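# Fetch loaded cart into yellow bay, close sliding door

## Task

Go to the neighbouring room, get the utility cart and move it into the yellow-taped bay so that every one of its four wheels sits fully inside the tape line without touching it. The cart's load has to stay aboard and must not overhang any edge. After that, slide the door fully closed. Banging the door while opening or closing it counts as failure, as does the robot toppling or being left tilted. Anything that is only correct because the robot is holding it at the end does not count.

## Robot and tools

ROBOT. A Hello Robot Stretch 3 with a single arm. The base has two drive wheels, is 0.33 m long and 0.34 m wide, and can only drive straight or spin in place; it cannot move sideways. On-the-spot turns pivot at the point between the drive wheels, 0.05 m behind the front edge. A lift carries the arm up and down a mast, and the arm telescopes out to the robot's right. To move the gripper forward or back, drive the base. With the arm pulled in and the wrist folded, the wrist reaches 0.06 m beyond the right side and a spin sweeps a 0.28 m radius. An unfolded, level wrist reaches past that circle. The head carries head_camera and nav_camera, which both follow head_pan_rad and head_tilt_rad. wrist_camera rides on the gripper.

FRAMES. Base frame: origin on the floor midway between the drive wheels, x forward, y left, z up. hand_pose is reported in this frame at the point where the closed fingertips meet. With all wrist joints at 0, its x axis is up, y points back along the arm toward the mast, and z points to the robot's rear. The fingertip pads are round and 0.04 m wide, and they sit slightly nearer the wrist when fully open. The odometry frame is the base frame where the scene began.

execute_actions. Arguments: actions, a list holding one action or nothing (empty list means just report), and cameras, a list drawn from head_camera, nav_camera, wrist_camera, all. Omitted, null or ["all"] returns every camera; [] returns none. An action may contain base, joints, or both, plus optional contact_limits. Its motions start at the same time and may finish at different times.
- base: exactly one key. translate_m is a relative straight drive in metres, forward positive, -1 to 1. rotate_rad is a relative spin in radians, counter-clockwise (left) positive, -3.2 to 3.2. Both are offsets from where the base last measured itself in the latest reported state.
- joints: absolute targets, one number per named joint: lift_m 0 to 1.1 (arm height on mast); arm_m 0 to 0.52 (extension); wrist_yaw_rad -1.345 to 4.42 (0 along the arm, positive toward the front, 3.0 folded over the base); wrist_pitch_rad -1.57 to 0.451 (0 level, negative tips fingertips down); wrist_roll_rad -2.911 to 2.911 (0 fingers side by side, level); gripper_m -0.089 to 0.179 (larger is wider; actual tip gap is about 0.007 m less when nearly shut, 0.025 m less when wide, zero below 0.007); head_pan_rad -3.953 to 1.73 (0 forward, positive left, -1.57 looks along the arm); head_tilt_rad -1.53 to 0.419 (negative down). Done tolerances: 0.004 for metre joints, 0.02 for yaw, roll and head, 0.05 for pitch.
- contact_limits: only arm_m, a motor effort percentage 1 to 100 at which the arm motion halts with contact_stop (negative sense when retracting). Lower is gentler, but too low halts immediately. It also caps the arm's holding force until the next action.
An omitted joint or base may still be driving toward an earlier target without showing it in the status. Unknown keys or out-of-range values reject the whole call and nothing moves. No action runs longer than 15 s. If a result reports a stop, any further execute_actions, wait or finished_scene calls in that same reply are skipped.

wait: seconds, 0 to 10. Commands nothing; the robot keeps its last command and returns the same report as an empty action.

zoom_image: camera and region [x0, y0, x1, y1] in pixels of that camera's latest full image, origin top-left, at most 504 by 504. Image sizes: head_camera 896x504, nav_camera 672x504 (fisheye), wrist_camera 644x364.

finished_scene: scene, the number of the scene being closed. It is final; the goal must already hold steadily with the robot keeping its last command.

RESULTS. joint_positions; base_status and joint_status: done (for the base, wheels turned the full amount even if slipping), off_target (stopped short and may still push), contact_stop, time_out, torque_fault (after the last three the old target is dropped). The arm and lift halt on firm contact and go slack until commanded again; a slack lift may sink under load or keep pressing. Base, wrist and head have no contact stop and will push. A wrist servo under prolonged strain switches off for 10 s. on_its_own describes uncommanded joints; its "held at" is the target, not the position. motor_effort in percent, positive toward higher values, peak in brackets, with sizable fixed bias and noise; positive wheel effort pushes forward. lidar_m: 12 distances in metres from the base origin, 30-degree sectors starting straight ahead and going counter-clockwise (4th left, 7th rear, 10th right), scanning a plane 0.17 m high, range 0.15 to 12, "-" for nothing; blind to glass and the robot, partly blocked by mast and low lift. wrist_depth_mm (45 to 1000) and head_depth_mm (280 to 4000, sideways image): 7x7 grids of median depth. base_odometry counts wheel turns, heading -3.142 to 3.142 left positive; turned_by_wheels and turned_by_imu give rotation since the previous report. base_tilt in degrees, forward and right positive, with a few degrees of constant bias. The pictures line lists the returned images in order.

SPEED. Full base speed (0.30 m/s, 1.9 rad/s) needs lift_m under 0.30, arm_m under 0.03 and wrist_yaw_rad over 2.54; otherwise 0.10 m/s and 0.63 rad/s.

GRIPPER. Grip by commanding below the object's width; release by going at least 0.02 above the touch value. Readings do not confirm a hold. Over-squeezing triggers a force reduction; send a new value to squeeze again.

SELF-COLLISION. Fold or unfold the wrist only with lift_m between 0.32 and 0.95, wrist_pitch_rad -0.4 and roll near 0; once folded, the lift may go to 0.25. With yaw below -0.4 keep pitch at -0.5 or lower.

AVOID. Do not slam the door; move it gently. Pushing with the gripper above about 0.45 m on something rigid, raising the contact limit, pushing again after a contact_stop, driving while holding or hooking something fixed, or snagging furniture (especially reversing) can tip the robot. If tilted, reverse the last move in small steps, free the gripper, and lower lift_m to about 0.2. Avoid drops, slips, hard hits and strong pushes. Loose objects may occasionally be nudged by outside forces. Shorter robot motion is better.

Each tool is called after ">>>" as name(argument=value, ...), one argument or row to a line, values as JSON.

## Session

>>> execute_actions(
  actions=[],
)

Scene clock: 0.00 s.
base_odometry: x=+0.000 y=+0.000 heading=+0.000 (m, m, rad; odometry frame)
turned_by_wheels: +0.000 (rad since the last result)
turned_by_imu: +0.000 (rad since the last result)
base_tilt: forward=-2.4 right=+2.4 (deg)
lidar_m: 2.41 1.44 1.17 1.15 1.22 1.38 1.36 1.16 0.90 0.88 0.93 1.36
head_depth_mm: 1946 2280 2284 2277 2314 2290 2193 / 1947 2295 2300 2314 2317 2335 2186 / 1945 2340 2335 2345 2376 2397 2175 / 1542 2335 2365 2387 2364 2388 2176 / 1946 2393 2391 2434 2416 2437 2181 / 1942 2403 2422 2427 2457 2449 2187 / 1945 2420 2442 2469 2476 2463 2174
base_status: not commanded
joint_positions: lift_m=+0.302 arm_m=+0.002 wrist_yaw_rad=+3.123 wrist_pitch_rad=-0.610 wrist_roll_rad=+0.013 gripper_m=+0.037 head_pan_rad=+0.009 head_tilt_rad=+0.007
joint_status: not commanded
motor_effort: left_wheel=+0 right_wheel=+0 lift_m=+21 arm_m=+0 wrist_yaw_rad=+0 wrist_pitch_rad=+8 wrist_roll_rad=+0 gripper_m=+1 head_pan_rad=+1 head_tilt_rad=+3 (%)
hand_pose: x=-0.0175 y=+0.0494 z=+0.2739 quat_wxyz=(+0.220, +0.681, +0.205, +0.668) (m; base frame)
wrist_depth_mm: - - - 964 916 889 840 / 841 812 - 763 755 713 703 / 688 680 673 636 618 606 592 / 592 578 567 561 541 536 511 / 518 516 - - 489 458 457 / 452 - - - - 418 405 / 409 - - - 380 373 365
pictures: head_camera (sideways: a quarter turn clockwise sets it upright), nav_camera (sideways: a quarter turn counterclockwise sets it upright), wrist_camera
Images, in order (width x height): head_camera 896x504, nav_camera 672x504, wrist_camera 644x364.

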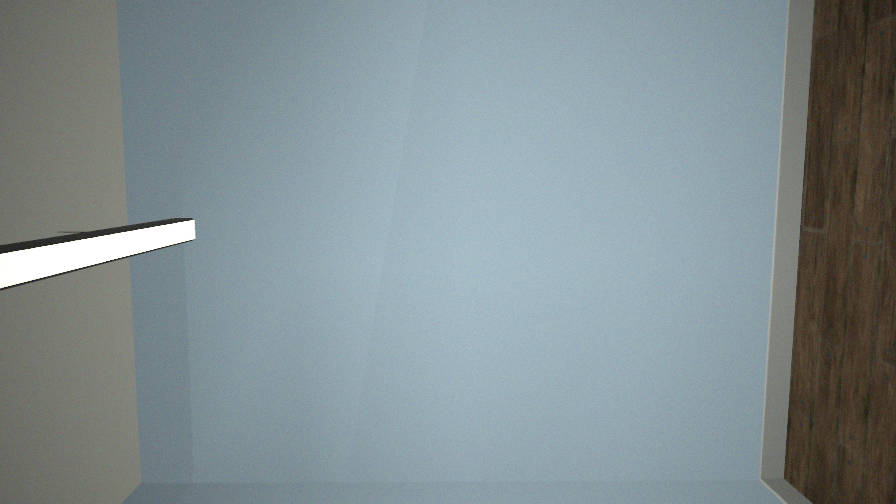

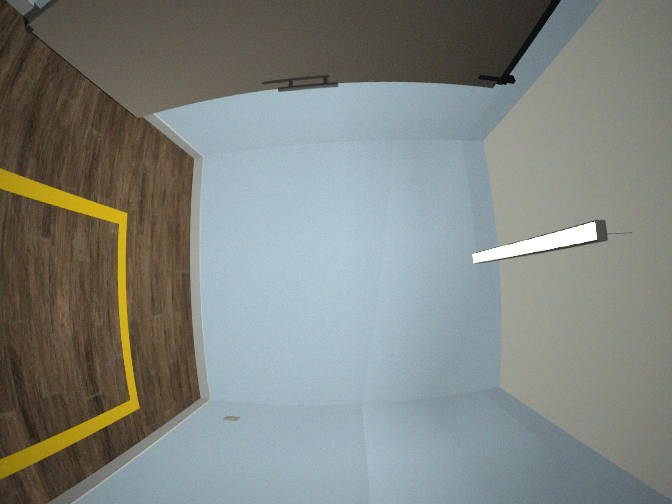

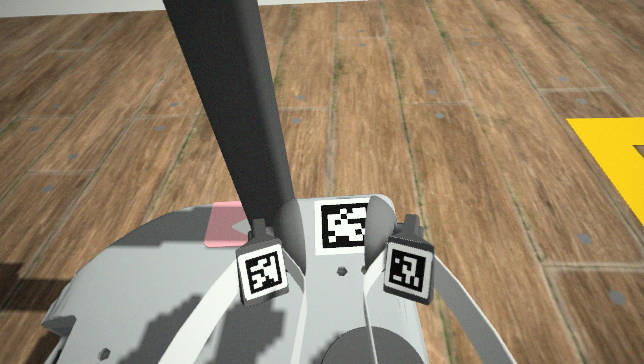

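>>> execute_actions(
  actions=[
    {"joints":{"head_pan_rad":1.5,"head_tilt_rad":-0.5}},
  ],
  cameras=["head_camera","nav_camera"],
)

Scene clock: 2.73 s.
base_odometry: x=+0.000 y=+0.000 heading=+0.000 (m, m, rad; odometry frame)
turned_by_wheels: +0.000 (rad since the last result)
turned_by_imu: +0.000 (rad since the last result)
base_tilt: forward=-2.3 right=+2.4 (deg)
lidar_m: 2.41 1.44 1.17 1.15 1.22 1.38 1.36 1.16 0.89 0.88 0.94 1.36
head_depth_mm: 941 1029 1130 1242 1379 1504 1290 / 945 1022 1132 1257 1416 1521 1283 / 945 1028 1134 1265 1419 1515 1296 / 945 1029 1136 1256 1422 1533 1284 / 952 1038 1141 1258 1430 1535 1293 / 948 1037 1138 1273 1431 1538 1285 / 950 1045 1147 1269 1425 1536 1295
base_status: not commanded
joint_positions: lift_m=+0.302 arm_m=+0.002 wrist_yaw_rad=+3.123 wrist_pitch_rad=-0.610 wrist_roll_rad=+0.013 gripper_m=+0.037 head_pan_rad=+1.493 head_tilt_rad=-0.493
joint_status: all done
motor_effort: left_wheel=+0(0) right_wheel=-1(0) lift_m=+21(20) arm_m=+0(1) wrist_yaw_rad=+0(0) wrist_pitch_rad=+8(8) wrist_roll_rad=+0(0) gripper_m=+0(1) head_pan_rad=+5(51) head_tilt_rad=-4(36) (%)
hand_pose: x=-0.0175 y=+0.0494 z=+0.2739 quat_wxyz=(+0.220, +0.681, +0.205, +0.668) (m; base frame)
wrist_depth_mm: - - - 965 894 893 851 / 847 816 - 773 737 723 693 / 692 681 668 649 625 618 582 / 578 584 569 552 540 529 513 / 520 512 - - 482 465 458 / 459 - - - - 421 409 / 400 - - - 379 374 370
pictures: head_camera (sideways: a quarter turn clockwise sets it upright), nav_camera (sideways: a quarter turn counterclockwise sets it upright)
Images, in order (width x height): head_camera 896x504, nav_camera 672x504.

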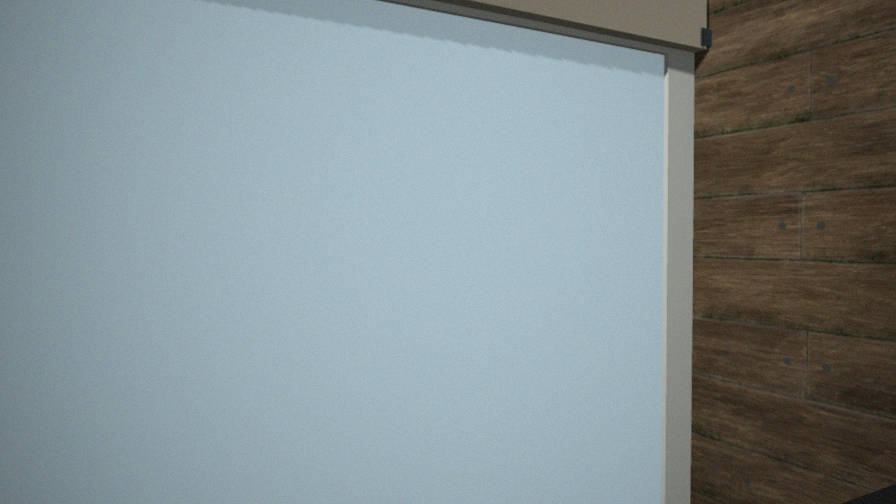

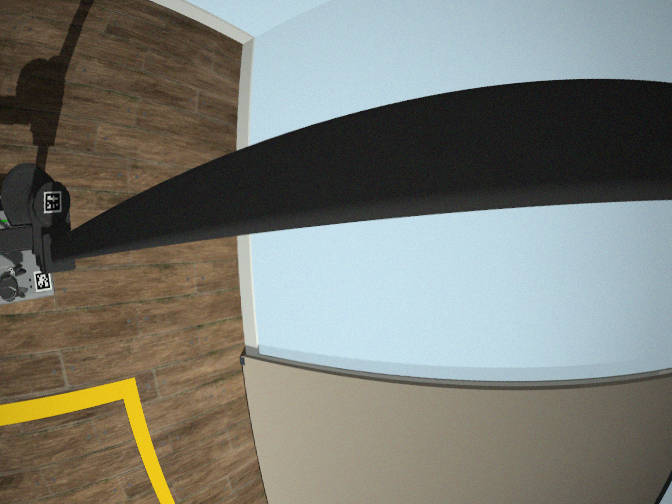

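>>> execute_actions(
  actions=[
    {"joints":{"lift_m":0.27,"head_pan_rad":0.5,"head_tilt_rad":-0.5}},
  ],
  cameras=["head_camera"],
)

>>> execute_actions(
  actions=[
    {"base":{"rotate_rad":0.371}},
  ],
  cameras=[],
)

>>> execute_actions(
  actions=[
    {"base":{"translate_m":1.0}},
  ],
  cameras=["head_camera","nav_camera"],
)

Scene clock: 17.13 s.
base_odometry: x=+0.000 y=+0.000 heading=+0.000 (m, m, rad; odometry frame)
turned_by_wheels: +0.000 (rad since the last result)
turned_by_imu: +0.000 (rad since the last result)
base_tilt: forward=-2.4 right=+2.4 (deg)
lidar_m: 2.42 1.43 1.17 1.15 1.22 1.38 1.36 1.16 0.90 0.88 0.94 1.37
head_depth_mm: 2071 2219 2429 2489 1928 1549 1289 / 2156 2356 2547 2577 1948 1544 1286 / 1952 2178 2398 2484 1946 1554 1288 / 1675 1839 2014 2198 1945 1555 1288 / 1411 1528 1651 1797 1894 1571 1293 / 1266 1349 1445 1551 1690 1559 1291 / 1140 1208 1285 1386 1472 1523 1296
base_status: not commanded
joint_positions: lift_m=+0.271 arm_m=+0.002 wrist_yaw_rad=+3.123 wrist_pitch_rad=-0.610 wrist_roll_rad=+0.013 gripper_m=+0.037 head_pan_rad=+0.507 head_tilt_rad=-0.494
joint_status: all done
motor_effort: left_wheel=+0(0) right_wheel=-1(0) lift_m=+11(18) arm_m=+0(1) wrist_yaw_rad=+0(1) wrist_pitch_rad=+8(8) wrist_roll_rad=+0(0) gripper_m=-1(0) head_pan_rad=-4(50) head_tilt_rad=-3(5) (%)
hand_pose: x=-0.0175 y=+0.0494 z=+0.2427 quat_wxyz=(+0.220, +0.681, +0.205, +0.668) (m; base frame)
wrist_depth_mm: - 969 - 888 840 839 786 / 771 769 - 700 693 678 640 / 654 627 618 598 570 567 557 / 545 537 - 531 503 494 469 / 474 - - - 438 434 423 / - - - - - 386 375 / - - - - 350 345 338
pictures: head_camera (sideways: a quarter turn clockwise sets it upright)
Images, in order (width x height): head_camera 896x504.

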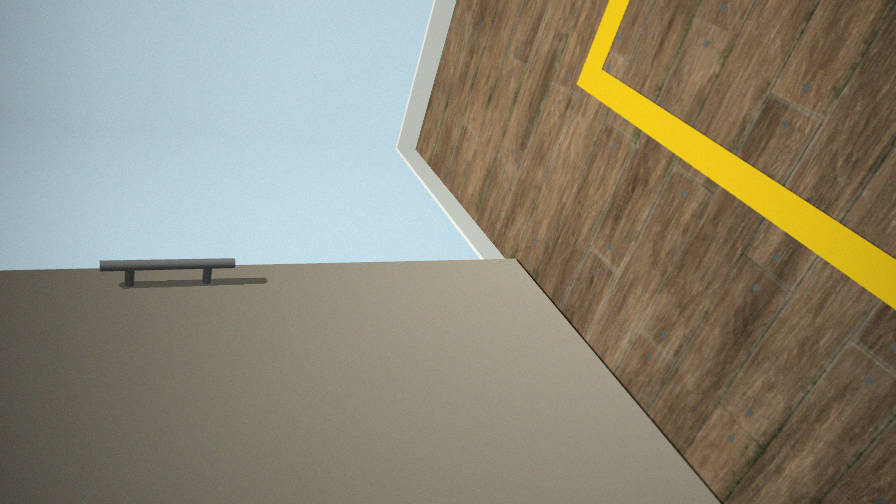

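Scene clock: 18.50 s.
base_odometry: x=+0.000 y=+0.000 heading=+0.371 (m, m, rad; odometry frame)
turned_by_wheels: +0.371 (rad since the last result)
turned_by_imu: +0.372 (rad since the last result)
base_tilt: forward=-2.3 right=+2.4 (deg)
lidar_m: 1.67 1.18 1.14 1.17 1.44 1.36 1.35 0.93 0.88 0.89 1.17 2.41
head_depth_mm: 1350 1510 1698 1981 1922 1549 1284 / 1250 1380 1548 1733 1869 1545 1289 / 1167 1272 1415 1581 1764 1542 1284 / 1092 1188 1307 1452 1622 1552 1295 / 1021 1109 1220 1329 1483 1553 1293 / 970 1050 1159 1282 1436 1519 1293 / 962 1037 1121 1212 1340 1454 1293
base_status: done
joint_positions: lift_m=+0.271 arm_m=+0.002 wrist_yaw_rad=+3.123 wrist_pitch_rad=-0.610 wrist_roll_rad=+0.013 gripper_m=+0.037 head_pan_rad=+0.507 head_tilt_rad=-0.494
joint_status: not commanded
motor_effort: left_wheel=-2(7) right_wheel=+2(6) lift_m=+11(11) arm_m=+0(1) wrist_yaw_rad=+0(0) wrist_pitch_rad=+8(8) wrist_roll_rad=+0(0) gripper_m=+0(1) head_pan_rad=-3(3) head_tilt_rad=-3(4) (%)
hand_pose: x=-0.0175 y=+0.0494 z=+0.2427 quat_wxyz=(+0.220, +0.681, +0.205, +0.668) (m; base frame)
wrist_depth_mm: - 943 - 883 842 844 810 / 790 734 - 717 689 683 644 / 636 628 617 595 577 562 541 / 552 540 - 532 502 476 478 / 472 - - - 442 432 417 / - - - - - 385 377 / - - - - 354 344 338
pictures: none
No camera images: the call's "cameras" was empty. Leave "cameras" out to get every camera's image.

Scene clock: 23.60 s.
base_odometry: x=+0.932 y=+0.362 heading=+0.371 (m, m, rad; odometry frame)
turned_by_wheels: +0.000 (rad since the last result)
turned_by_imu: -0.001 (rad since the last result)
base_tilt: forward=-2.4 right=+2.4 (deg)
lidar_m: 1.10 0.70 0.66 0.67 0.95 2.19 2.03 1.39 1.31 1.34 1.61 1.51
head_depth_mm: 868 970 1094 1258 1464 1543 1276 / 807 886 991 1128 1296 1458 1287 / 686 724 795 931 1071 1252 1285 / 644 701 768 854 961 1088 1228 / 603 655 715 789 875 982 1129 / 570 612 666 729 805 899 1016 / 538 578 626 682 743 823 918
base_status: done
joint_positions: lift_m=+0.271 arm_m=+0.002 wrist_yaw_rad=+3.123 wrist_pitch_rad=-0.610 wrist_roll_rad=+0.013 gripper_m=+0.037 head_pan_rad=+0.507 head_tilt_rad=-0.495
joint_status: not commanded
motor_effort: left_wheel=-2(5) right_wheel=+2(8) lift_m=+11(11) arm_m=+1(0) wrist_yaw_rad=+1(0) wrist_pitch_rad=+8(8) wrist_roll_rad=+0(0) gripper_m=+1(0) head_pan_rad=-2(2) head_tilt_rad=-3(3) (%)
hand_pose: x=-0.0175 y=+0.0494 z=+0.2427 quat_wxyz=(+0.220, +0.681, +0.205, +0.668) (m; base frame)
wrist_depth_mm: - 965 - 754 669 606 550 / 776 756 - 718 701 655 605 / 630 637 624 602 578 563 556 / 542 538 - 529 504 484 479 / 478 - - - 430 422 420 / - - - - - 383 374 / - - - - 344 345 336
pictures: head_camera (sideways: a quarter turn clockwise sets it upright), nav_camera (sideways: a quarter turn counterclockwise sets it upright)
Images, in order (width x height): head_camera 896x504, nav_camera 672x504.

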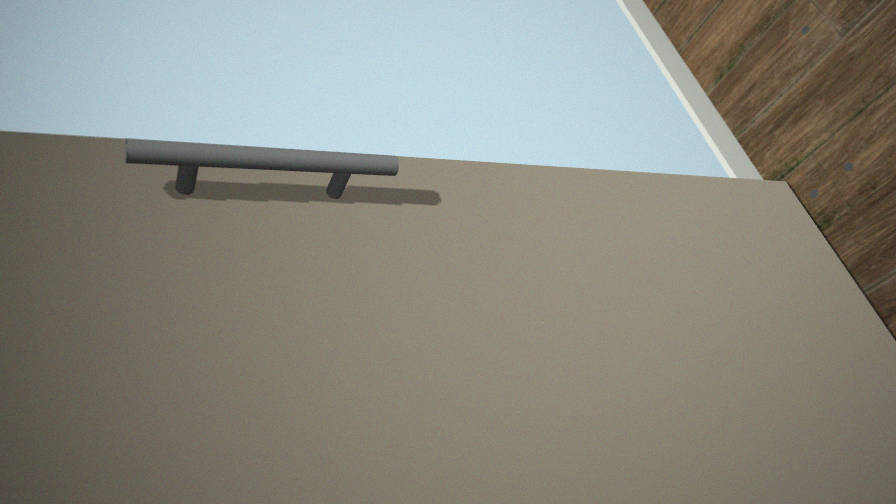

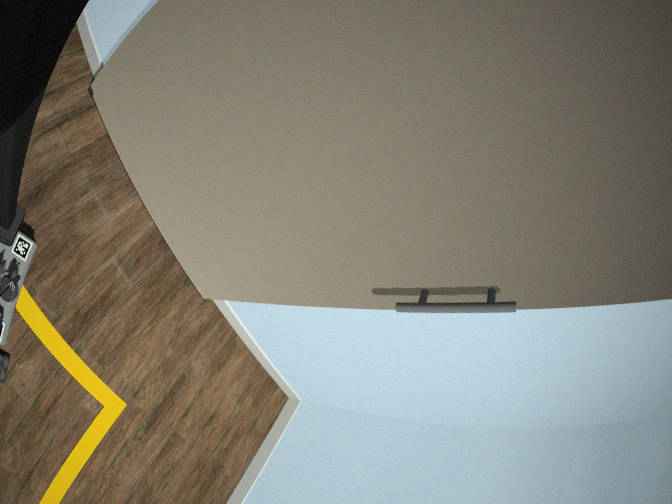

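>>> execute_actions(
  actions=[
    {"base":{"rotate_rad":-0.138}},
  ],
  cameras=[],
)

>>> execute_actions(
  actions=[
    {"base":{"translate_m":1.0},"joints":{"head_pan_rad":-1.2,"head_tilt_rad":-0.8}},
  ],
  cameras=[],
)

>>> execute_actions(
  actions=[
    {"base":{"rotate_rad":2.84}},
  ],
  cameras=["head_camera","nav_camera"],
)

Scene clock: 33.43 s.
base_odometry: x=+0.932 y=+0.362 heading=+0.233 (m, m, rad; odometry frame)
turned_by_wheels: -0.138 (rad since the last result)
turned_by_imu: -0.138 (rad since the last result)
base_tilt: forward=-2.4 right=+2.4 (deg)
lidar_m: 1.32 0.74 0.66 0.66 0.78 1.57 2.26 1.48 1.31 1.31 1.57 1.52
head_depth_mm: 1064 1195 1365 1581 1784 1543 1289 / 953 1059 1183 1349 1566 1553 1288 / 862 948 1051 1183 1334 1457 1283 / 732 752 853 971 1093 1249 1288 / 665 721 785 862 952 1067 1198 / 618 663 719 780 857 948 1064 / 575 614 663 715 776 853 947
base_status: done
joint_positions: lift_m=+0.271 arm_m=+0.002 wrist_yaw_rad=+3.123 wrist_pitch_rad=-0.610 wrist_roll_rad=+0.013 gripper_m=+0.037 head_pan_rad=+0.507 head_tilt_rad=-0.495
joint_status: not commanded
motor_effort: left_wheel=+2(6) right_wheel=-3(6) lift_m=+11(11) arm_m=+0(0) wrist_yaw_rad=+0(0) wrist_pitch_rad=+8(8) wrist_roll_rad=-1(0) gripper_m=+0(0) head_pan_rad=-3(5) head_tilt_rad=-3(3) (%)
hand_pose: x=-0.0175 y=+0.0494 z=+0.2427 quat_wxyz=(+0.221, +0.681, +0.205, +0.668) (m; base frame)
wrist_depth_mm: 953 876 - 721 650 616 567 / 773 773 - 715 685 658 622 / 644 640 612 594 572 567 554 / 544 537 - 530 506 490 471 / 480 - - - 439 429 418 / - - - - - 382 376 / - - - - 349 345 339
pictures: none
No camera images: the call's "cameras" was empty. Leave "cameras" out to get every camera's image.

Scene clock: 38.53 s.
base_odometry: x=+1.905 y=+0.593 heading=+0.233 (m, m, rad; odometry frame)
turned_by_wheels: +0.000 (rad since the last result)
turned_by_imu: -0.001 (rad since the last result)
base_tilt: forward=-2.4 right=+2.4 (deg)
lidar_m: 0.57 0.46 0.41 0.41 0.49 0.77 3.04 1.82 1.62 1.05 0.64 0.56
head_depth_mm: 1129 1399 1799 1743 1471 1280 1129 / 962 1143 1415 1668 1487 1283 1132 / 835 967 1153 1437 1485 1286 1133 / 735 841 978 1171 1397 1293 1132 / 659 740 847 989 1185 1270 1139 / 598 664 748 854 999 1185 1145 / 545 602 666 752 861 1008 1118
base_status: done
joint_positions: lift_m=+0.271 arm_m=+0.002 wrist_yaw_rad=+3.123 wrist_pitch_rad=-0.610 wrist_roll_rad=+0.013 gripper_m=+0.037 head_pan_rad=-1.193 head_tilt_rad=-0.791
joint_status: all done
motor_effort: left_wheel=+2(7) right_wheel=-3(6) lift_m=+11(11) arm_m=+0(1) wrist_yaw_rad=+0(0) wrist_pitch_rad=+8(8) wrist_roll_rad=+0(0) gripper_m=+0(0) head_pan_rad=-3(50) head_tilt_rad=-5(30) (%)
hand_pose: x=-0.0175 y=+0.0494 z=+0.2427 quat_wxyz=(+0.221, +0.681, +0.205, +0.668) (m; base frame)
wrist_depth_mm: 528 491 - 464 430 399 376 / 622 555 - 520 479 448 412 / 644 614 595 571 523 491 452 / 541 528 - 527 506 490 474 / 475 - - - 438 426 417 / - - - - - 385 377 / - - - - 350 344 341
pictures: none
No camera images: the call's "cameras" was empty. Leave "cameras" out to get every camera's image.

Scene clock: 41.43 s.
base_odometry: x=+1.905 y=+0.593 heading=+3.073 (m, m, rad; odometry frame)
turned_by_wheels: +2.840 (rad since the last result)
turned_by_imu: +2.845 (rad since the last result)
base_tilt: forward=-2.4 right=+2.4 (deg)
lidar_m: 1.34 2.31 1.68 1.61 0.81 0.59 0.57 0.58 0.43 0.41 0.42 0.50
head_depth_mm: 316 358 412 484 587 749 1032 / 329 373 433 512 630 820 1081 / 341 390 455 544 679 901 1115 / 354 408 479 580 735 1002 1136 / 370 428 506 620 805 1080 1135 / 385 450 537 638 780 1103 1144 / 400 454 511 610 825 1226 1137
base_status: done
joint_positions: lift_m=+0.271 arm_m=+0.002 wrist_yaw_rad=+3.123 wrist_pitch_rad=-0.610 wrist_roll_rad=+0.013 gripper_m=+0.037 head_pan_rad=-1.193 head_tilt_rad=-0.791
joint_status: not commanded
motor_effort: left_wheel=-2(7) right_wheel=+2(8) lift_m=+12(11) arm_m=+0(0) wrist_yaw_rad=+0(0) wrist_pitch_rad=+9(8) wrist_roll_rad=+0(0) gripper_m=+0(0) head_pan_rad=-4(4) head_tilt_rad=-6(5) (%)
hand_pose: x=-0.0175 y=+0.0493 z=+0.2427 quat_wxyz=(+0.221, +0.681, +0.205, +0.668) (m; base frame)
wrist_depth_mm: 677 918 - 903 871 800 782 / 658 731 - 709 688 676 650 / 619 619 606 591 577 558 557 / 542 539 - 544 508 493 477 / 482 - - - 439 425 418 / - - - - - 380 375 / - - - - 350 345 339
pictures: head_camera (sideways: a quarter turn clockwise sets it upright), nav_camera (sideways: a quarter turn counterclockwise sets it upright)
Images, in order (width x height): head_camera 896x504, nav_camera 672x504.

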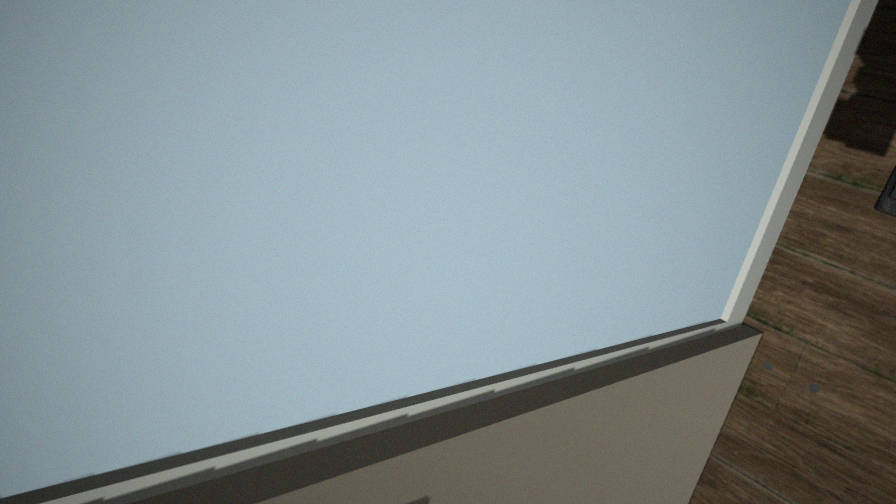

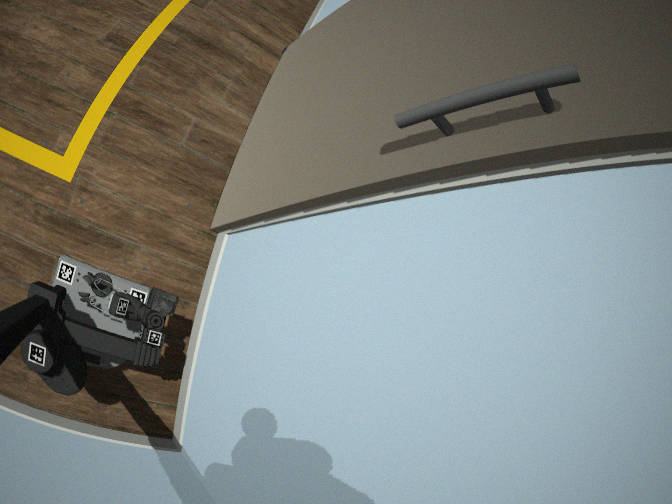

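>>> execute_actions(
  actions=[],
)

Scene clock: 53.43 s.
base_odometry: x=+1.905 y=+0.593 heading=+3.073 (m, m, rad; odometry frame)
turned_by_wheels: +0.000 (rad since the last result)
turned_by_imu: +0.000 (rad since the last result)
base_tilt: forward=-2.4 right=+2.4 (deg)
lidar_m: 1.34 2.31 1.68 1.61 0.81 0.59 0.56 0.59 0.43 0.41 0.43 0.50
head_depth_mm: 316 358 412 485 587 748 1036 / 329 374 432 514 631 818 1074 / 341 390 454 545 679 901 1113 / 355 408 478 581 736 1002 1131 / 371 427 507 621 800 1076 1137 / 386 449 538 636 784 1099 1139 / 399 454 511 610 828 1235 1144
base_status: done
joint_positions: lift_m=+0.271 arm_m=+0.002 wrist_yaw_rad=+3.123 wrist_pitch_rad=-0.610 wrist_roll_rad=+0.013 gripper_m=+0.037 head_pan_rad=-1.193 head_tilt_rad=-0.791
joint_status: not commanded
motor_effort: left_wheel=-2(7) right_wheel=+2(8) lift_m=+11(11) arm_m=+0(0) wrist_yaw_rad=+0(0) wrist_pitch_rad=+8(8) wrist_roll_rad=-1(0) gripper_m=+1(0) head_pan_rad=-3(4) head_tilt_rad=-6(5) (%)
hand_pose: x=-0.0175 y=+0.0493 z=+0.2427 quat_wxyz=(+0.221, +0.681, +0.205, +0.668) (m; base frame)
wrist_depth_mm: 667 911 - 886 867 836 810 / 662 765 - 725 707 656 642 / 614 625 610 591 582 567 554 / 537 537 - 529 509 487 476 / 472 - - - 435 428 422 / - - - - - 383 377 / - - - - 351 344 340
pictures: head_camera (sideways: a quarter turn clockwise sets it upright), nav_camera (sideways: a quarter turn counterclockwise sets it upright), wrist_camera
Images, in order (width x height): head_camera 896x504, nav_camera 672x504, wrist_camera 644x364.

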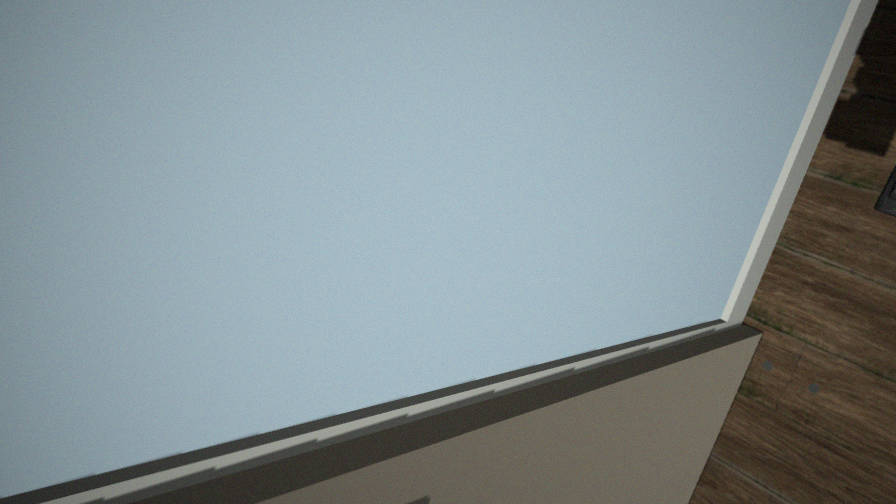

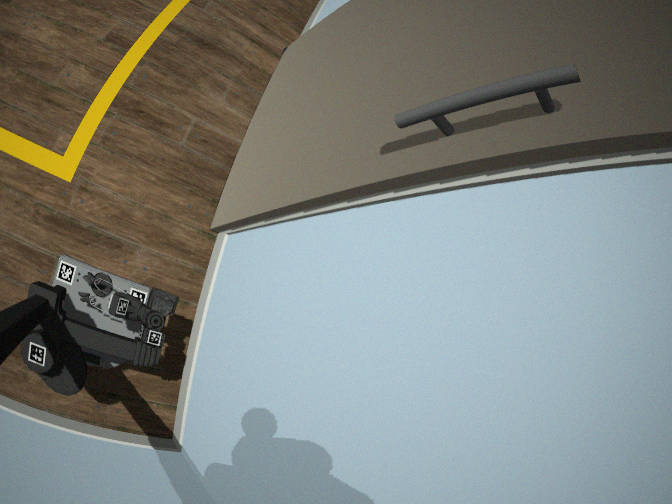

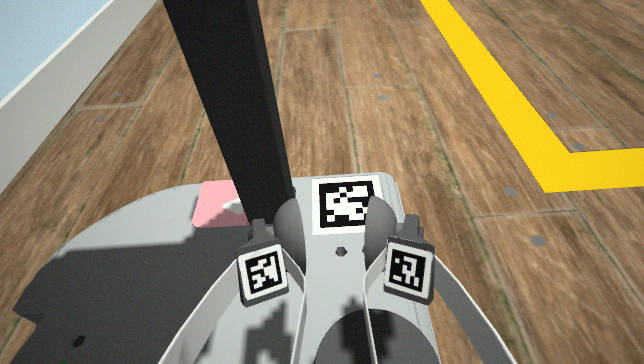

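>>> execute_actions(
  actions=[
    {"joints":{"lift_m":0.36,"wrist_pitch_rad":-0.4,"wrist_roll_rad":0,"gripper_m":0.0}},
  ],
  cameras=[],
)

>>> execute_actions(
  actions=[
    {"joints":{"wrist_yaw_rad":1.25,"head_pan_rad":-0.8,"head_tilt_rad":-1.0}},
  ],
  cameras=[],
)

>>> execute_actions(
  actions=[
    {"joints":{"wrist_pitch_rad":0,"wrist_roll_rad":1.57,"arm_m":0.145,"lift_m":0.33},"contact_limits":{"arm_m":15}},
  ],
)

Scene clock: 61.40 s.
base_odometry: x=+1.905 y=+0.593 heading=+3.073 (m, m, rad; odometry frame)
turned_by_wheels: +0.000 (rad since the last result)
turned_by_imu: +0.000 (rad since the last result)
base_tilt: forward=-2.3 right=+2.4 (deg)
lidar_m: 1.34 2.30 1.68 1.62 0.81 0.59 0.56 0.58 0.43 0.41 0.42 0.50
head_depth_mm: 317 358 412 484 589 748 1032 / 329 374 432 514 631 820 1075 / 342 389 455 544 680 902 1119 / 355 408 479 578 735 1001 1138 / 370 427 506 621 798 1078 1133 / 386 449 537 636 783 1100 1139 / 400 454 512 610 826 1234 1138
base_status: not commanded
joint_positions: lift_m=+0.359 arm_m=+0.002 wrist_yaw_rad=+3.123 wrist_pitch_rad=-0.419 wrist_roll_rad=+0.004 gripper_m=+0.000 head_pan_rad=-1.193 head_tilt_rad=-0.791
joint_status: all done
motor_effort: left_wheel=-2(2) right_wheel=+2(2) lift_m=+30(31) arm_m=+0(1) wrist_yaw_rad=+0(0) wrist_pitch_rad=+11(10) wrist_roll_rad=-2(1) gripper_m=-3(92) head_pan_rad=-4(3) head_tilt_rad=-5(6) (%)
hand_pose: x=-0.0170 y=+0.0775 z=+0.3720 quat_wxyz=(+0.154, +0.694, +0.140, +0.689) (m; base frame)
wrist_depth_mm: 677 922 - - - - - / 668 978 - - - - - / 660 939 - - - 951 922 / 650 805 820 812 808 784 759 / 631 680 684 - 645 643 627 / 589 590 588 546 549 544 538 / 523 522 - - 486 487 469
pictures: none
No camera images: the call's "cameras" was empty. Leave "cameras" out to get every camera's image.

Scene clock: 63.33 s.
base_odometry: x=+1.905 y=+0.593 heading=+3.073 (m, m, rad; odometry frame)
turned_by_wheels: +0.000 (rad since the last result)
turned_by_imu: +0.000 (rad since the last result)
base_tilt: forward=-2.3 right=+2.4 (deg)
lidar_m: 1.34 2.31 1.68 1.62 0.81 0.59 0.57 0.59 0.43 0.41 0.42 0.50
head_depth_mm: 391 446 525 632 791 1058 1111 / 424 491 585 724 941 1167 - / 456 539 656 842 1170 1224 - / 440 526 655 874 1283 1209 1115 / 473 580 774 1099 1335 1210 1110 / 517 697 950 1435 1343 1219 1112 / 635 837 1233 1527 1349 1221 1108
base_status: not commanded
joint_positions: lift_m=+0.359 arm_m=+0.002 wrist_yaw_rad=+1.252 wrist_pitch_rad=-0.419 wrist_roll_rad=+0.003 gripper_m=+0.000 head_pan_rad=-0.807 head_tilt_rad=-0.987
joint_status: all done
motor_effort: left_wheel=-2(2) right_wheel=+2(2) lift_m=+30(30) arm_m=+1(0) wrist_yaw_rad=-2(5) wrist_pitch_rad=+12(12) wrist_roll_rad=-1(2) gripper_m=-2(4) head_pan_rad=+5(37) head_tilt_rad=-8(29) (%)
hand_pose: x=+0.1916 y=-0.2173 z=+0.3720 quat_wxyz=(+0.646, +0.525, -0.475, +0.285) (m; base frame)
wrist_depth_mm: - - - 514 295 264 201 / - - - 582 321 274 207 / - - - 663 355 288 215 / 858 840 849 736 386 300 223 / 701 689 690 - 431 316 229 / 588 582 579 544 454 335 239 / 517 506 496 496 482 347 248
pictures: none
No camera images: the call's "cameras" was empty. Leave "cameras" out to get every camera's image.

Scene clock: 65.63 s.
base_odometry: x=+1.905 y=+0.593 heading=+3.073 (m, m, rad; odometry frame)
turned_by_wheels: +0.000 (rad since the last result)
turned_by_imu: +0.000 (rad since the last result)
base_tilt: forward=-2.4 right=+2.4 (deg)
lidar_m: 1.33 2.31 1.68 1.61 0.81 0.59 0.56 0.58 0.43 0.41 0.43 0.50
head_depth_mm: 391 448 523 630 779 1050 1122 / 424 492 588 723 906 1186 1110 / 455 539 656 841 1185 1207 - / 440 526 657 873 1279 1205 1114 / 473 582 774 1094 1343 1216 1106 / 519 697 952 1437 1351 1214 1107 / 635 837 1230 1511 1357 1215 1107
base_status: not commanded
joint_positions: lift_m=+0.331 arm_m=+0.145 wrist_yaw_rad=+1.251 wrist_pitch_rad=-0.022 wrist_roll_rad=+1.569 gripper_m=+0.000 head_pan_rad=-0.807 head_tilt_rad=-0.987
joint_status: all done
motor_effort: left_wheel=-2(2) right_wheel=+1(2) lift_m=+11(27) arm_m=+4(2) wrist_yaw_rad=-1(2) wrist_pitch_rad=+14(14) wrist_roll_rad=+0(2) gripper_m=-3(3) head_pan_rad=+3(5) head_tilt_rad=-8(8) (%)
contact_limits: arm_m 15 (drawing in: default 24, maximum 40; extending or still: default 35, maximum 56)
hand_pose: x=+0.2213 y=-0.3701 z=+0.4392 quat_wxyz=(+0.008, +0.585, -0.811, -0.009) (m; base frame)
wrist_depth_mm: - 51 52 53 53 54 55 / - 68 70 71 72 74 75 / 101 103 106 109 112 115 119 / 201 208 218 231 247 263 276 / 283 285 285 - 283 285 284 / - - - - - 794 525 / - - - - - 793 519
pictures: head_camera (sideways: a quarter turn clockwise sets it upright), nav_camera (sideways: a quarter turn counterclockwise sets it upright), wrist_camera
Images, in order (width x height): head_camera 896x504, nav_camera 672x504, wrist_camera 644x364.

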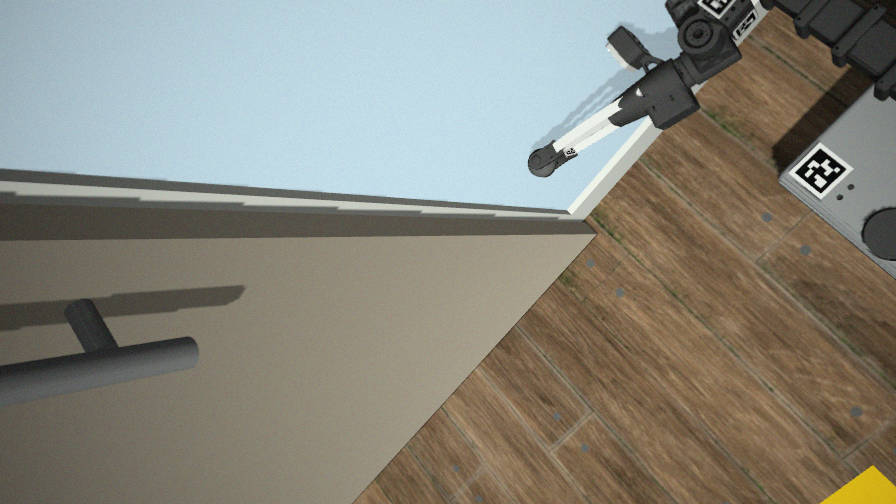

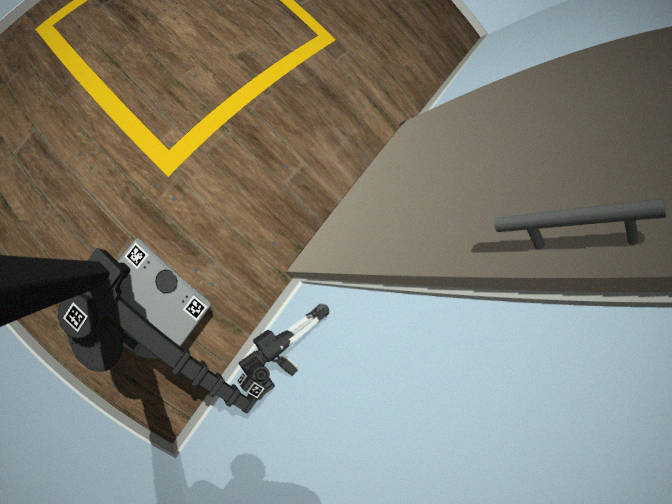

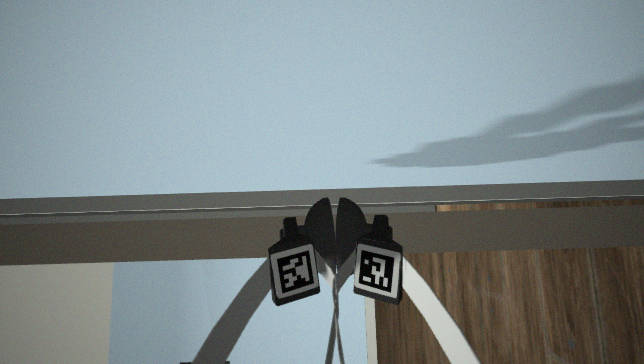

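>>> execute_actions(
  actions=[
    {"base":{"translate_m":0.15}},
  ],
  cameras=["head_camera","wrist_camera"],
)

Scene clock: 74.33 s.
base_odometry: x=+1.755 y=+0.604 heading=+3.073 (m, m, rad; odometry frame)
turned_by_wheels: +0.000 (rad since the last result)
turned_by_imu: -0.025 (rad since the last result)
base_tilt: forward=-2.3 right=+2.4 (deg)
lidar_m: 1.22 2.38 1.70 1.61 1.04 0.74 0.71 0.60 0.43 0.41 0.42 0.48
head_depth_mm: 370 433 514 621 773 1099 1122 / 372 449 552 703 901 1184 1117 / 384 453 553 727 1100 1210 - / 395 446 635 841 1260 1212 1112 / 464 575 744 1049 1328 1221 1100 / 527 663 900 1402 1357 1212 1106 / 601 788 1143 1498 1355 1217 1107
base_status: done
joint_positions: lift_m=+0.331 arm_m=+0.145 wrist_yaw_rad=+1.262 wrist_pitch_rad=-0.022 wrist_roll_rad=+1.569 gripper_m=+0.000 head_pan_rad=-0.806 head_tilt_rad=-0.989
joint_status: not commanded
on_its_own: wrist_yaw_rad is at rest, and its effort (-15) is outside its rest range (-12 to +12)
motor_effort: left_wheel=+0(10) right_wheel=+1(31) lift_m=+11(11) arm_m=+3(4) wrist_yaw_rad=-15(24) wrist_pitch_rad=+14(16) wrist_roll_rad=+0(0) gripper_m=-3(3) head_pan_rad=+4(4) head_tilt_rad=-7(8) (%)
hand_pose: x=+0.2222 y=-0.3675 z=+0.4393 quat_wxyz=(+0.008, +0.590, -0.808, -0.009) (m; base frame)
wrist_depth_mm: - 49 50 49 50 51 50 / - 62 63 64 65 66 68 / 95 92 94 97 99 102 105 / 141 142 141 141 142 142 141 / 191 190 190 - 189 189 187 / 187 - - - - 750 499 / - - - - - 818 530
pictures: head_camera (sideways: a quarter turn clockwise sets it upright), wrist_camera
Images, in order (width x height): head_camera 896x504, wrist_camera 644x364.

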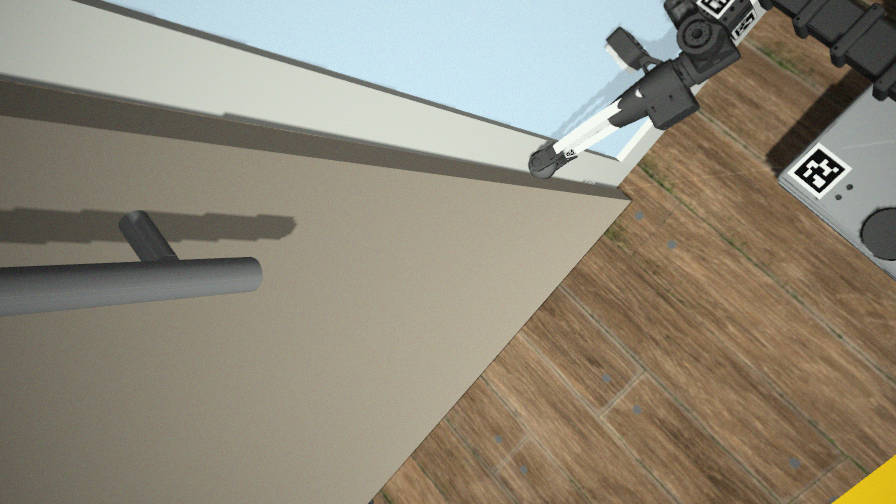

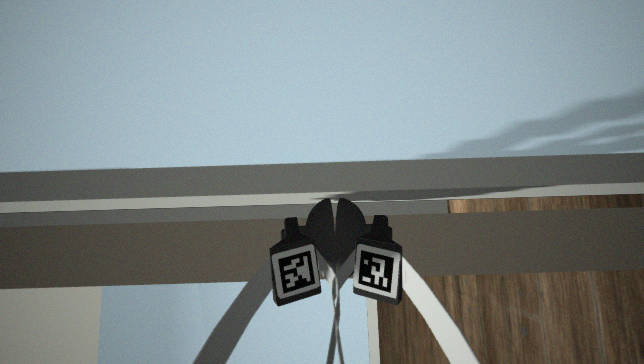

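>>> execute_actions(
  actions=[
    {"base":{"translate_m":0.2}},
  ],
  cameras=["wrist_camera"],
)

Scene clock: 78.47 s.
base_odometry: x=+1.556 y=+0.617 heading=+3.073 (m, m, rad; odometry frame)
turned_by_wheels: +0.000 (rad since the last result)
turned_by_imu: -0.139 (rad since the last result)
base_tilt: forward=-2.4 right=+2.3 (deg)
lidar_m: 0.81 2.84 1.80 1.63 1.55 0.98 0.89 0.69 0.44 0.38 0.39 0.42
head_depth_mm: 2341 1844 1707 599 739 1072 1115 / 2317 1965 1699 1502 1271 1174 1119 / 336 401 517 753 1302 1211 - / 358 422 537 710 1053 1212 1112 / 325 391 604 834 1284 1203 1108 / 421 524 687 1008 1337 1215 1108 / 462 587 801 1276 1348 1218 1110
base_status: done
joint_positions: lift_m=+0.331 arm_m=+0.143 wrist_yaw_rad=+1.289 wrist_pitch_rad=-0.031 wrist_roll_rad=+1.561 gripper_m=+0.000 head_pan_rad=-0.806 head_tilt_rad=-0.989
joint_status: not commanded
on_its_own: arm_m is at rest, and its effort (+20) is outside its rest range (-14 to +14); wrist_yaw_rad is at rest, and its effort (-50) is outside its rest range (-12 to +12)
motor_effort: left_wheel=+2(5) right_wheel=+5(28) lift_m=+12(12) arm_m=+20(18) wrist_yaw_rad=-50(51) wrist_pitch_rad=+19(19) wrist_roll_rad=+3(3) gripper_m=-3(4) head_pan_rad=+3(6) head_tilt_rad=-6(7) (%)
hand_pose: x=+0.2239 y=-0.3593 z=+0.4368 quat_wxyz=(+0.014, +0.601, -0.799, -0.010) (m; base frame)
wrist_depth_mm: - - - - - - - / - - - - - - - / - - - - - - - / - - - - - - - / - - 63 52 - 684 462 / - 181 182 180 181 182 183 / - 178 178 178 - 648 472
pictures: wrist_camera
Images, in order (width x height): wrist_camera 644x364.

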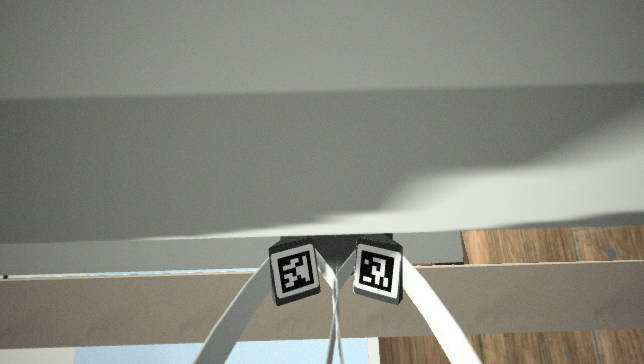

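>>> execute_actions(
  actions=[
    {"base":{"translate_m":-0.09}},
  ],
  cameras=[],
)

>>> execute_actions(
  actions=[
    {"base":{"rotate_rad":0.17},"joints":{"arm_m":0.11,"wrist_yaw_rad":1.4}},
  ],
)

Scene clock: 82.47 s.
base_odometry: x=+1.646 y=+0.611 heading=+3.073 (m, m, rad; odometry frame)
turned_by_wheels: +0.001 (rad since the last result)
turned_by_imu: +0.000 (rad since the last result)
base_tilt: forward=-2.3 right=+2.4 (deg)
lidar_m: 0.85 2.82 1.79 1.61 1.40 0.88 0.80 0.71 0.45 0.41 0.41 0.45
head_depth_mm: 359 404 488 611 775 1147 1114 / 2366 1978 573 672 859 1183 1109 / 2364 1979 1695 1499 1321 1197 - / 419 507 636 873 1273 1204 1111 / 406 494 631 876 1298 1215 1096 / 421 464 722 1056 1358 1218 1102 / 469 615 842 1338 1352 1222 1110
base_status: done
joint_positions: lift_m=+0.331 arm_m=+0.145 wrist_yaw_rad=+1.329 wrist_pitch_rad=-0.019 wrist_roll_rad=+1.569 gripper_m=+0.000 head_pan_rad=-0.806 head_tilt_rad=-0.989
joint_status: not commanded
on_its_own: wrist_yaw_rad is held at +1.306, not at your +1.250, by its stall guard, which is still easing
motor_effort: left_wheel=+6(7) right_wheel=-11(13) lift_m=+12(12) arm_m=+3(16) wrist_yaw_rad=-28(28) wrist_pitch_rad=+12(19) wrist_roll_rad=+0(2) gripper_m=-4(4) head_pan_rad=+3(4) head_tilt_rad=-7(6) (%)
hand_pose: x=+0.2269 y=-0.3510 z=+0.4401 quat_wxyz=(+0.007, +0.616, -0.787, -0.007) (m; base frame)
wrist_depth_mm: - 50 50 51 51 52 53 / - 64 65 66 67 68 69 / 92 89 91 93 95 97 99 / 101 101 100 100 103 107 111 / - - - - - 270 266 / 270 269 268 - - 700 483 / - - - - - 801 536
pictures: none
No camera images: the call's "cameras" was empty. Leave "cameras" out to get every camera's image.

Scene clock: 83.73 s.
base_odometry: x=+1.646 y=+0.611 heading=-3.040 (m, m, rad; odometry frame)
turned_by_wheels: +0.170 (rad since the last result)
turned_by_imu: +0.171 (rad since the last result)
base_tilt: forward=-2.4 right=+2.4 (deg)
lidar_m: 1.37 2.29 1.67 1.62 1.14 0.83 0.80 0.59 0.43 0.41 0.41 0.50
head_depth_mm: 2343 1968 1696 633 793 957 1111 / 2220 1923 1705 1487 1027 1156 1112 / 398 474 590 868 1317 1203 - / 437 513 659 877 1278 1204 1113 / 409 603 785 1115 1344 1215 1101 / 559 706 971 1437 1345 1206 1109 / 644 853 1252 1512 1350 1221 1108
base_status: done
joint_positions: lift_m=+0.331 arm_m=+0.110 wrist_yaw_rad=+1.399 wrist_pitch_rad=-0.019 wrist_roll_rad=+1.569 gripper_m=+0.000 head_pan_rad=-0.806 head_tilt_rad=-0.989
joint_status: all done
motor_effort: left_wheel=-2(4) right_wheel=+2(10) lift_m=+12(12) arm_m=-3(3) wrist_yaw_rad=+1(24) wrist_pitch_rad=+11(12) wrist_roll_rad=+0(0) gripper_m=-3(3) head_pan_rad=+3(5) head_tilt_rad=-6(6) (%)
hand_pose: x=+0.2306 y=-0.2989 z=+0.4401 quat_wxyz=(+0.007, +0.644, -0.765, -0.007) (m; base frame)
wrist_depth_mm: - - - - - 762 522 / - - - - - 639 203 / 207 207 208 205 204 205 206 / - - - - - 729 522 / - - - - - 785 518 / - - - - - 821 533 / - - - - - 800 534
pictures: head_camera (sideways: a quarter turn clockwise sets it upright), nav_camera (sideways: a quarter turn counterclockwise sets it upright), wrist_camera
Images, in order (width x height): head_camera 896x504, nav_camera 672x504, wrist_camera 644x364.

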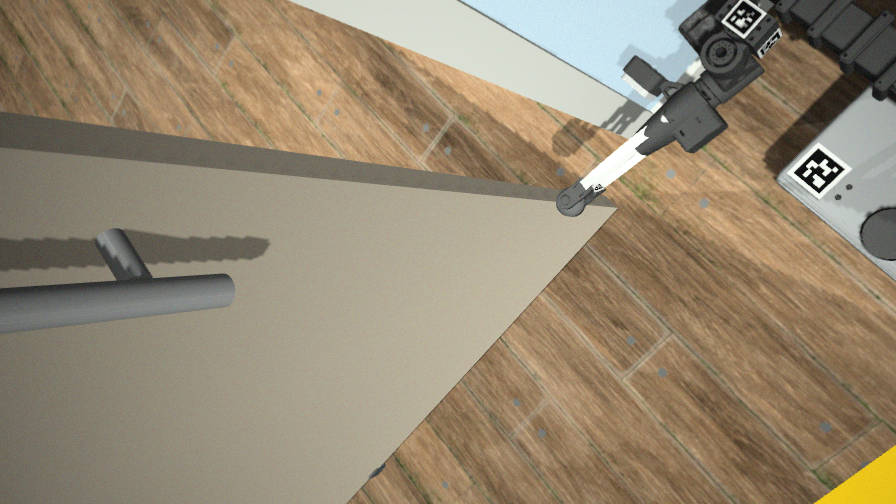

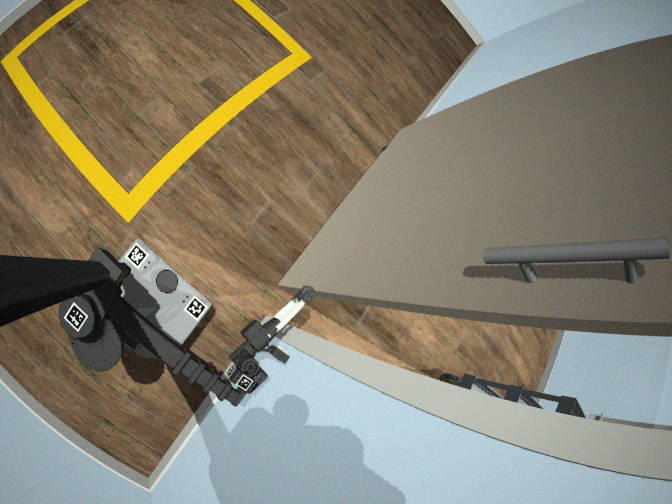

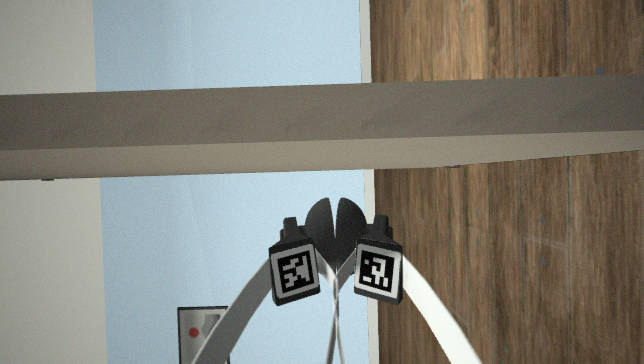

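>>> execute_actions(
  actions=[
    {"joints":{"arm_m":0.175}},
  ],
  cameras=["wrist_camera"],
)

>>> execute_actions(
  actions=[
    {"base":{"translate_m":0.1}},
  ],
  cameras=["wrist_camera","head_camera"],
)

Scene clock: 88.87 s.
base_odometry: x=+1.646 y=+0.611 heading=-3.040 (m, m, rad; odometry frame)
turned_by_wheels: +0.000 (rad since the last result)
turned_by_imu: -0.010 (rad since the last result)
base_tilt: forward=-2.4 right=+2.2 (deg)
lidar_m: 1.31 2.32 1.69 1.61 1.15 0.83 0.80 0.59 0.43 0.41 0.41 0.50
head_depth_mm: 2373 1965 1667 629 777 1139 1121 / 2278 1974 1709 1499 956 1186 1113 / 399 480 606 895 1291 1209 - / 439 524 657 874 1281 1209 1115 / 406 582 776 1101 1346 1209 1099 / 553 697 951 1439 1340 1214 1112 / 637 839 1224 1520 1344 1214 1109
base_status: not commanded
joint_positions: lift_m=+0.331 arm_m=+0.173 wrist_yaw_rad=+1.460 wrist_pitch_rad=-0.023 wrist_roll_rad=+1.573 gripper_m=+0.000 head_pan_rad=-0.806 head_tilt_rad=-0.989
joint_status: all done
on_its_own: arm_m is at rest, and its effort (+28) is outside its rest range (-14 to +14); wrist_yaw_rad is at rest, and its effort (-77) is outside its rest range (-12 to +12)
motor_effort: left_wheel=+2(3) right_wheel=+0(6) lift_m=+12(12) arm_m=+28(30) wrist_yaw_rad=-77(79) wrist_pitch_rad=+14(15) wrist_roll_rad=-2(2) gripper_m=-3(4) head_pan_rad=+6(5) head_tilt_rad=-6(6) (%)
hand_pose: x=+0.2327 y=-0.3458 z=+0.4391 quat_wxyz=(+0.007, +0.667, -0.745, -0.009) (m; base frame)
wrist_depth_mm: - - - - - - - / - 55 54 53 56 59 57 / - - - - - 718 491 / 209 209 209 207 208 207 207 / - - - - - 795 518 / - - - - - 793 528 / - - - - - 794 530
pictures: wrist_camera
Images, in order (width x height): wrist_camera 644x364.

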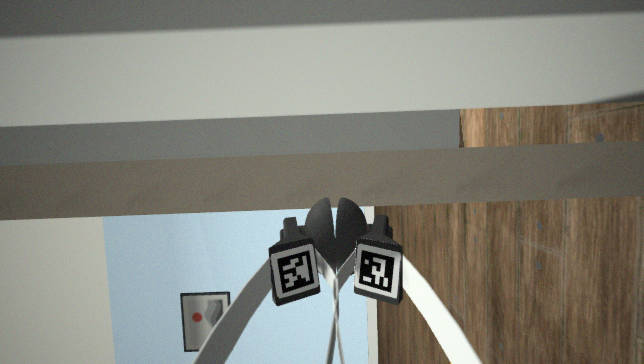

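Scene clock: 90.83 s.
base_odometry: x=+1.546 y=+0.601 heading=-3.040 (m, m, rad; odometry frame)
turned_by_wheels: +0.000 (rad since the last result)
turned_by_imu: -0.195 (rad since the last result)
base_tilt: forward=-2.5 right=+2.1 (deg)
lidar_m: 0.77 2.91 1.82 1.62 1.59 0.97 0.87 0.74 0.45 0.41 0.39 0.42
head_depth_mm: 1849 1786 498 584 769 1156 1120 / 2393 2001 1703 1476 872 1177 1121 / 2209 1886 1682 1475 1350 1212 - / 366 437 543 718 1068 1215 1115 / 390 429 605 827 1285 1216 1107 / 345 513 683 985 1337 1218 1108 / 460 579 782 1211 1356 1220 1111
base_status: done
joint_positions: lift_m=+0.330 arm_m=+0.173 wrist_yaw_rad=+1.575 wrist_pitch_rad=-0.035 wrist_roll_rad=+1.573 gripper_m=+0.000 head_pan_rad=-0.806 head_tilt_rad=-0.989
joint_status: not commanded
on_its_own: wrist_yaw_rad is held at +1.485, not at your +1.400, by its stall guard, which is still easing; arm_m is at rest, and its effort (+25) is outside its rest range (-14 to +14)
motor_effort: left_wheel=+5(11) right_wheel=-1(8) lift_m=+14(14) arm_m=+25(28) wrist_yaw_rad=-100(100) wrist_pitch_rad=+21(24) wrist_roll_rad=-2(4) gripper_m=-4(3) head_pan_rad=+2(4) head_tilt_rad=-6(6) (%)
hand_pose: x=+0.2339 y=-0.3169 z=+0.4359 quat_wxyz=(+0.012, +0.708, -0.706, -0.013) (m; base frame)
wrist_depth_mm: - - - - - - - / - - - - - - - / - 63 61 66 65 68 74 / - - - 206 206 205 206 / 205 205 206 - - 664 466 / - - - - - 790 519 / - - - - - 788 518
pictures: head_camera (sideways: a quarter turn clockwise sets it upright), wrist_camera
Images, in order (width x height): head_camera 896x504, wrist_camera 644x364.

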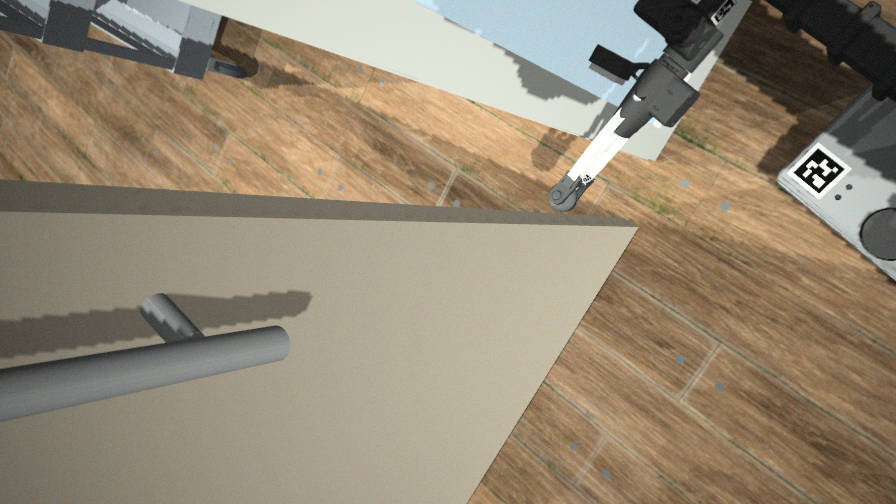

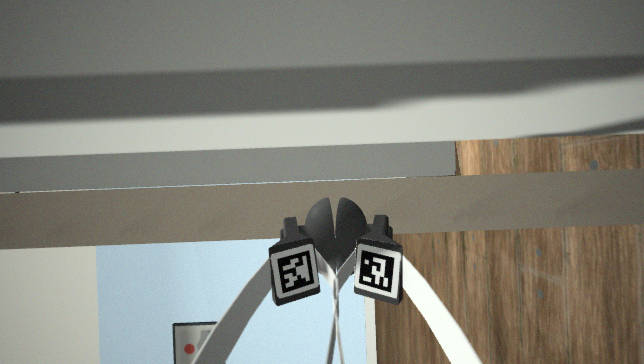

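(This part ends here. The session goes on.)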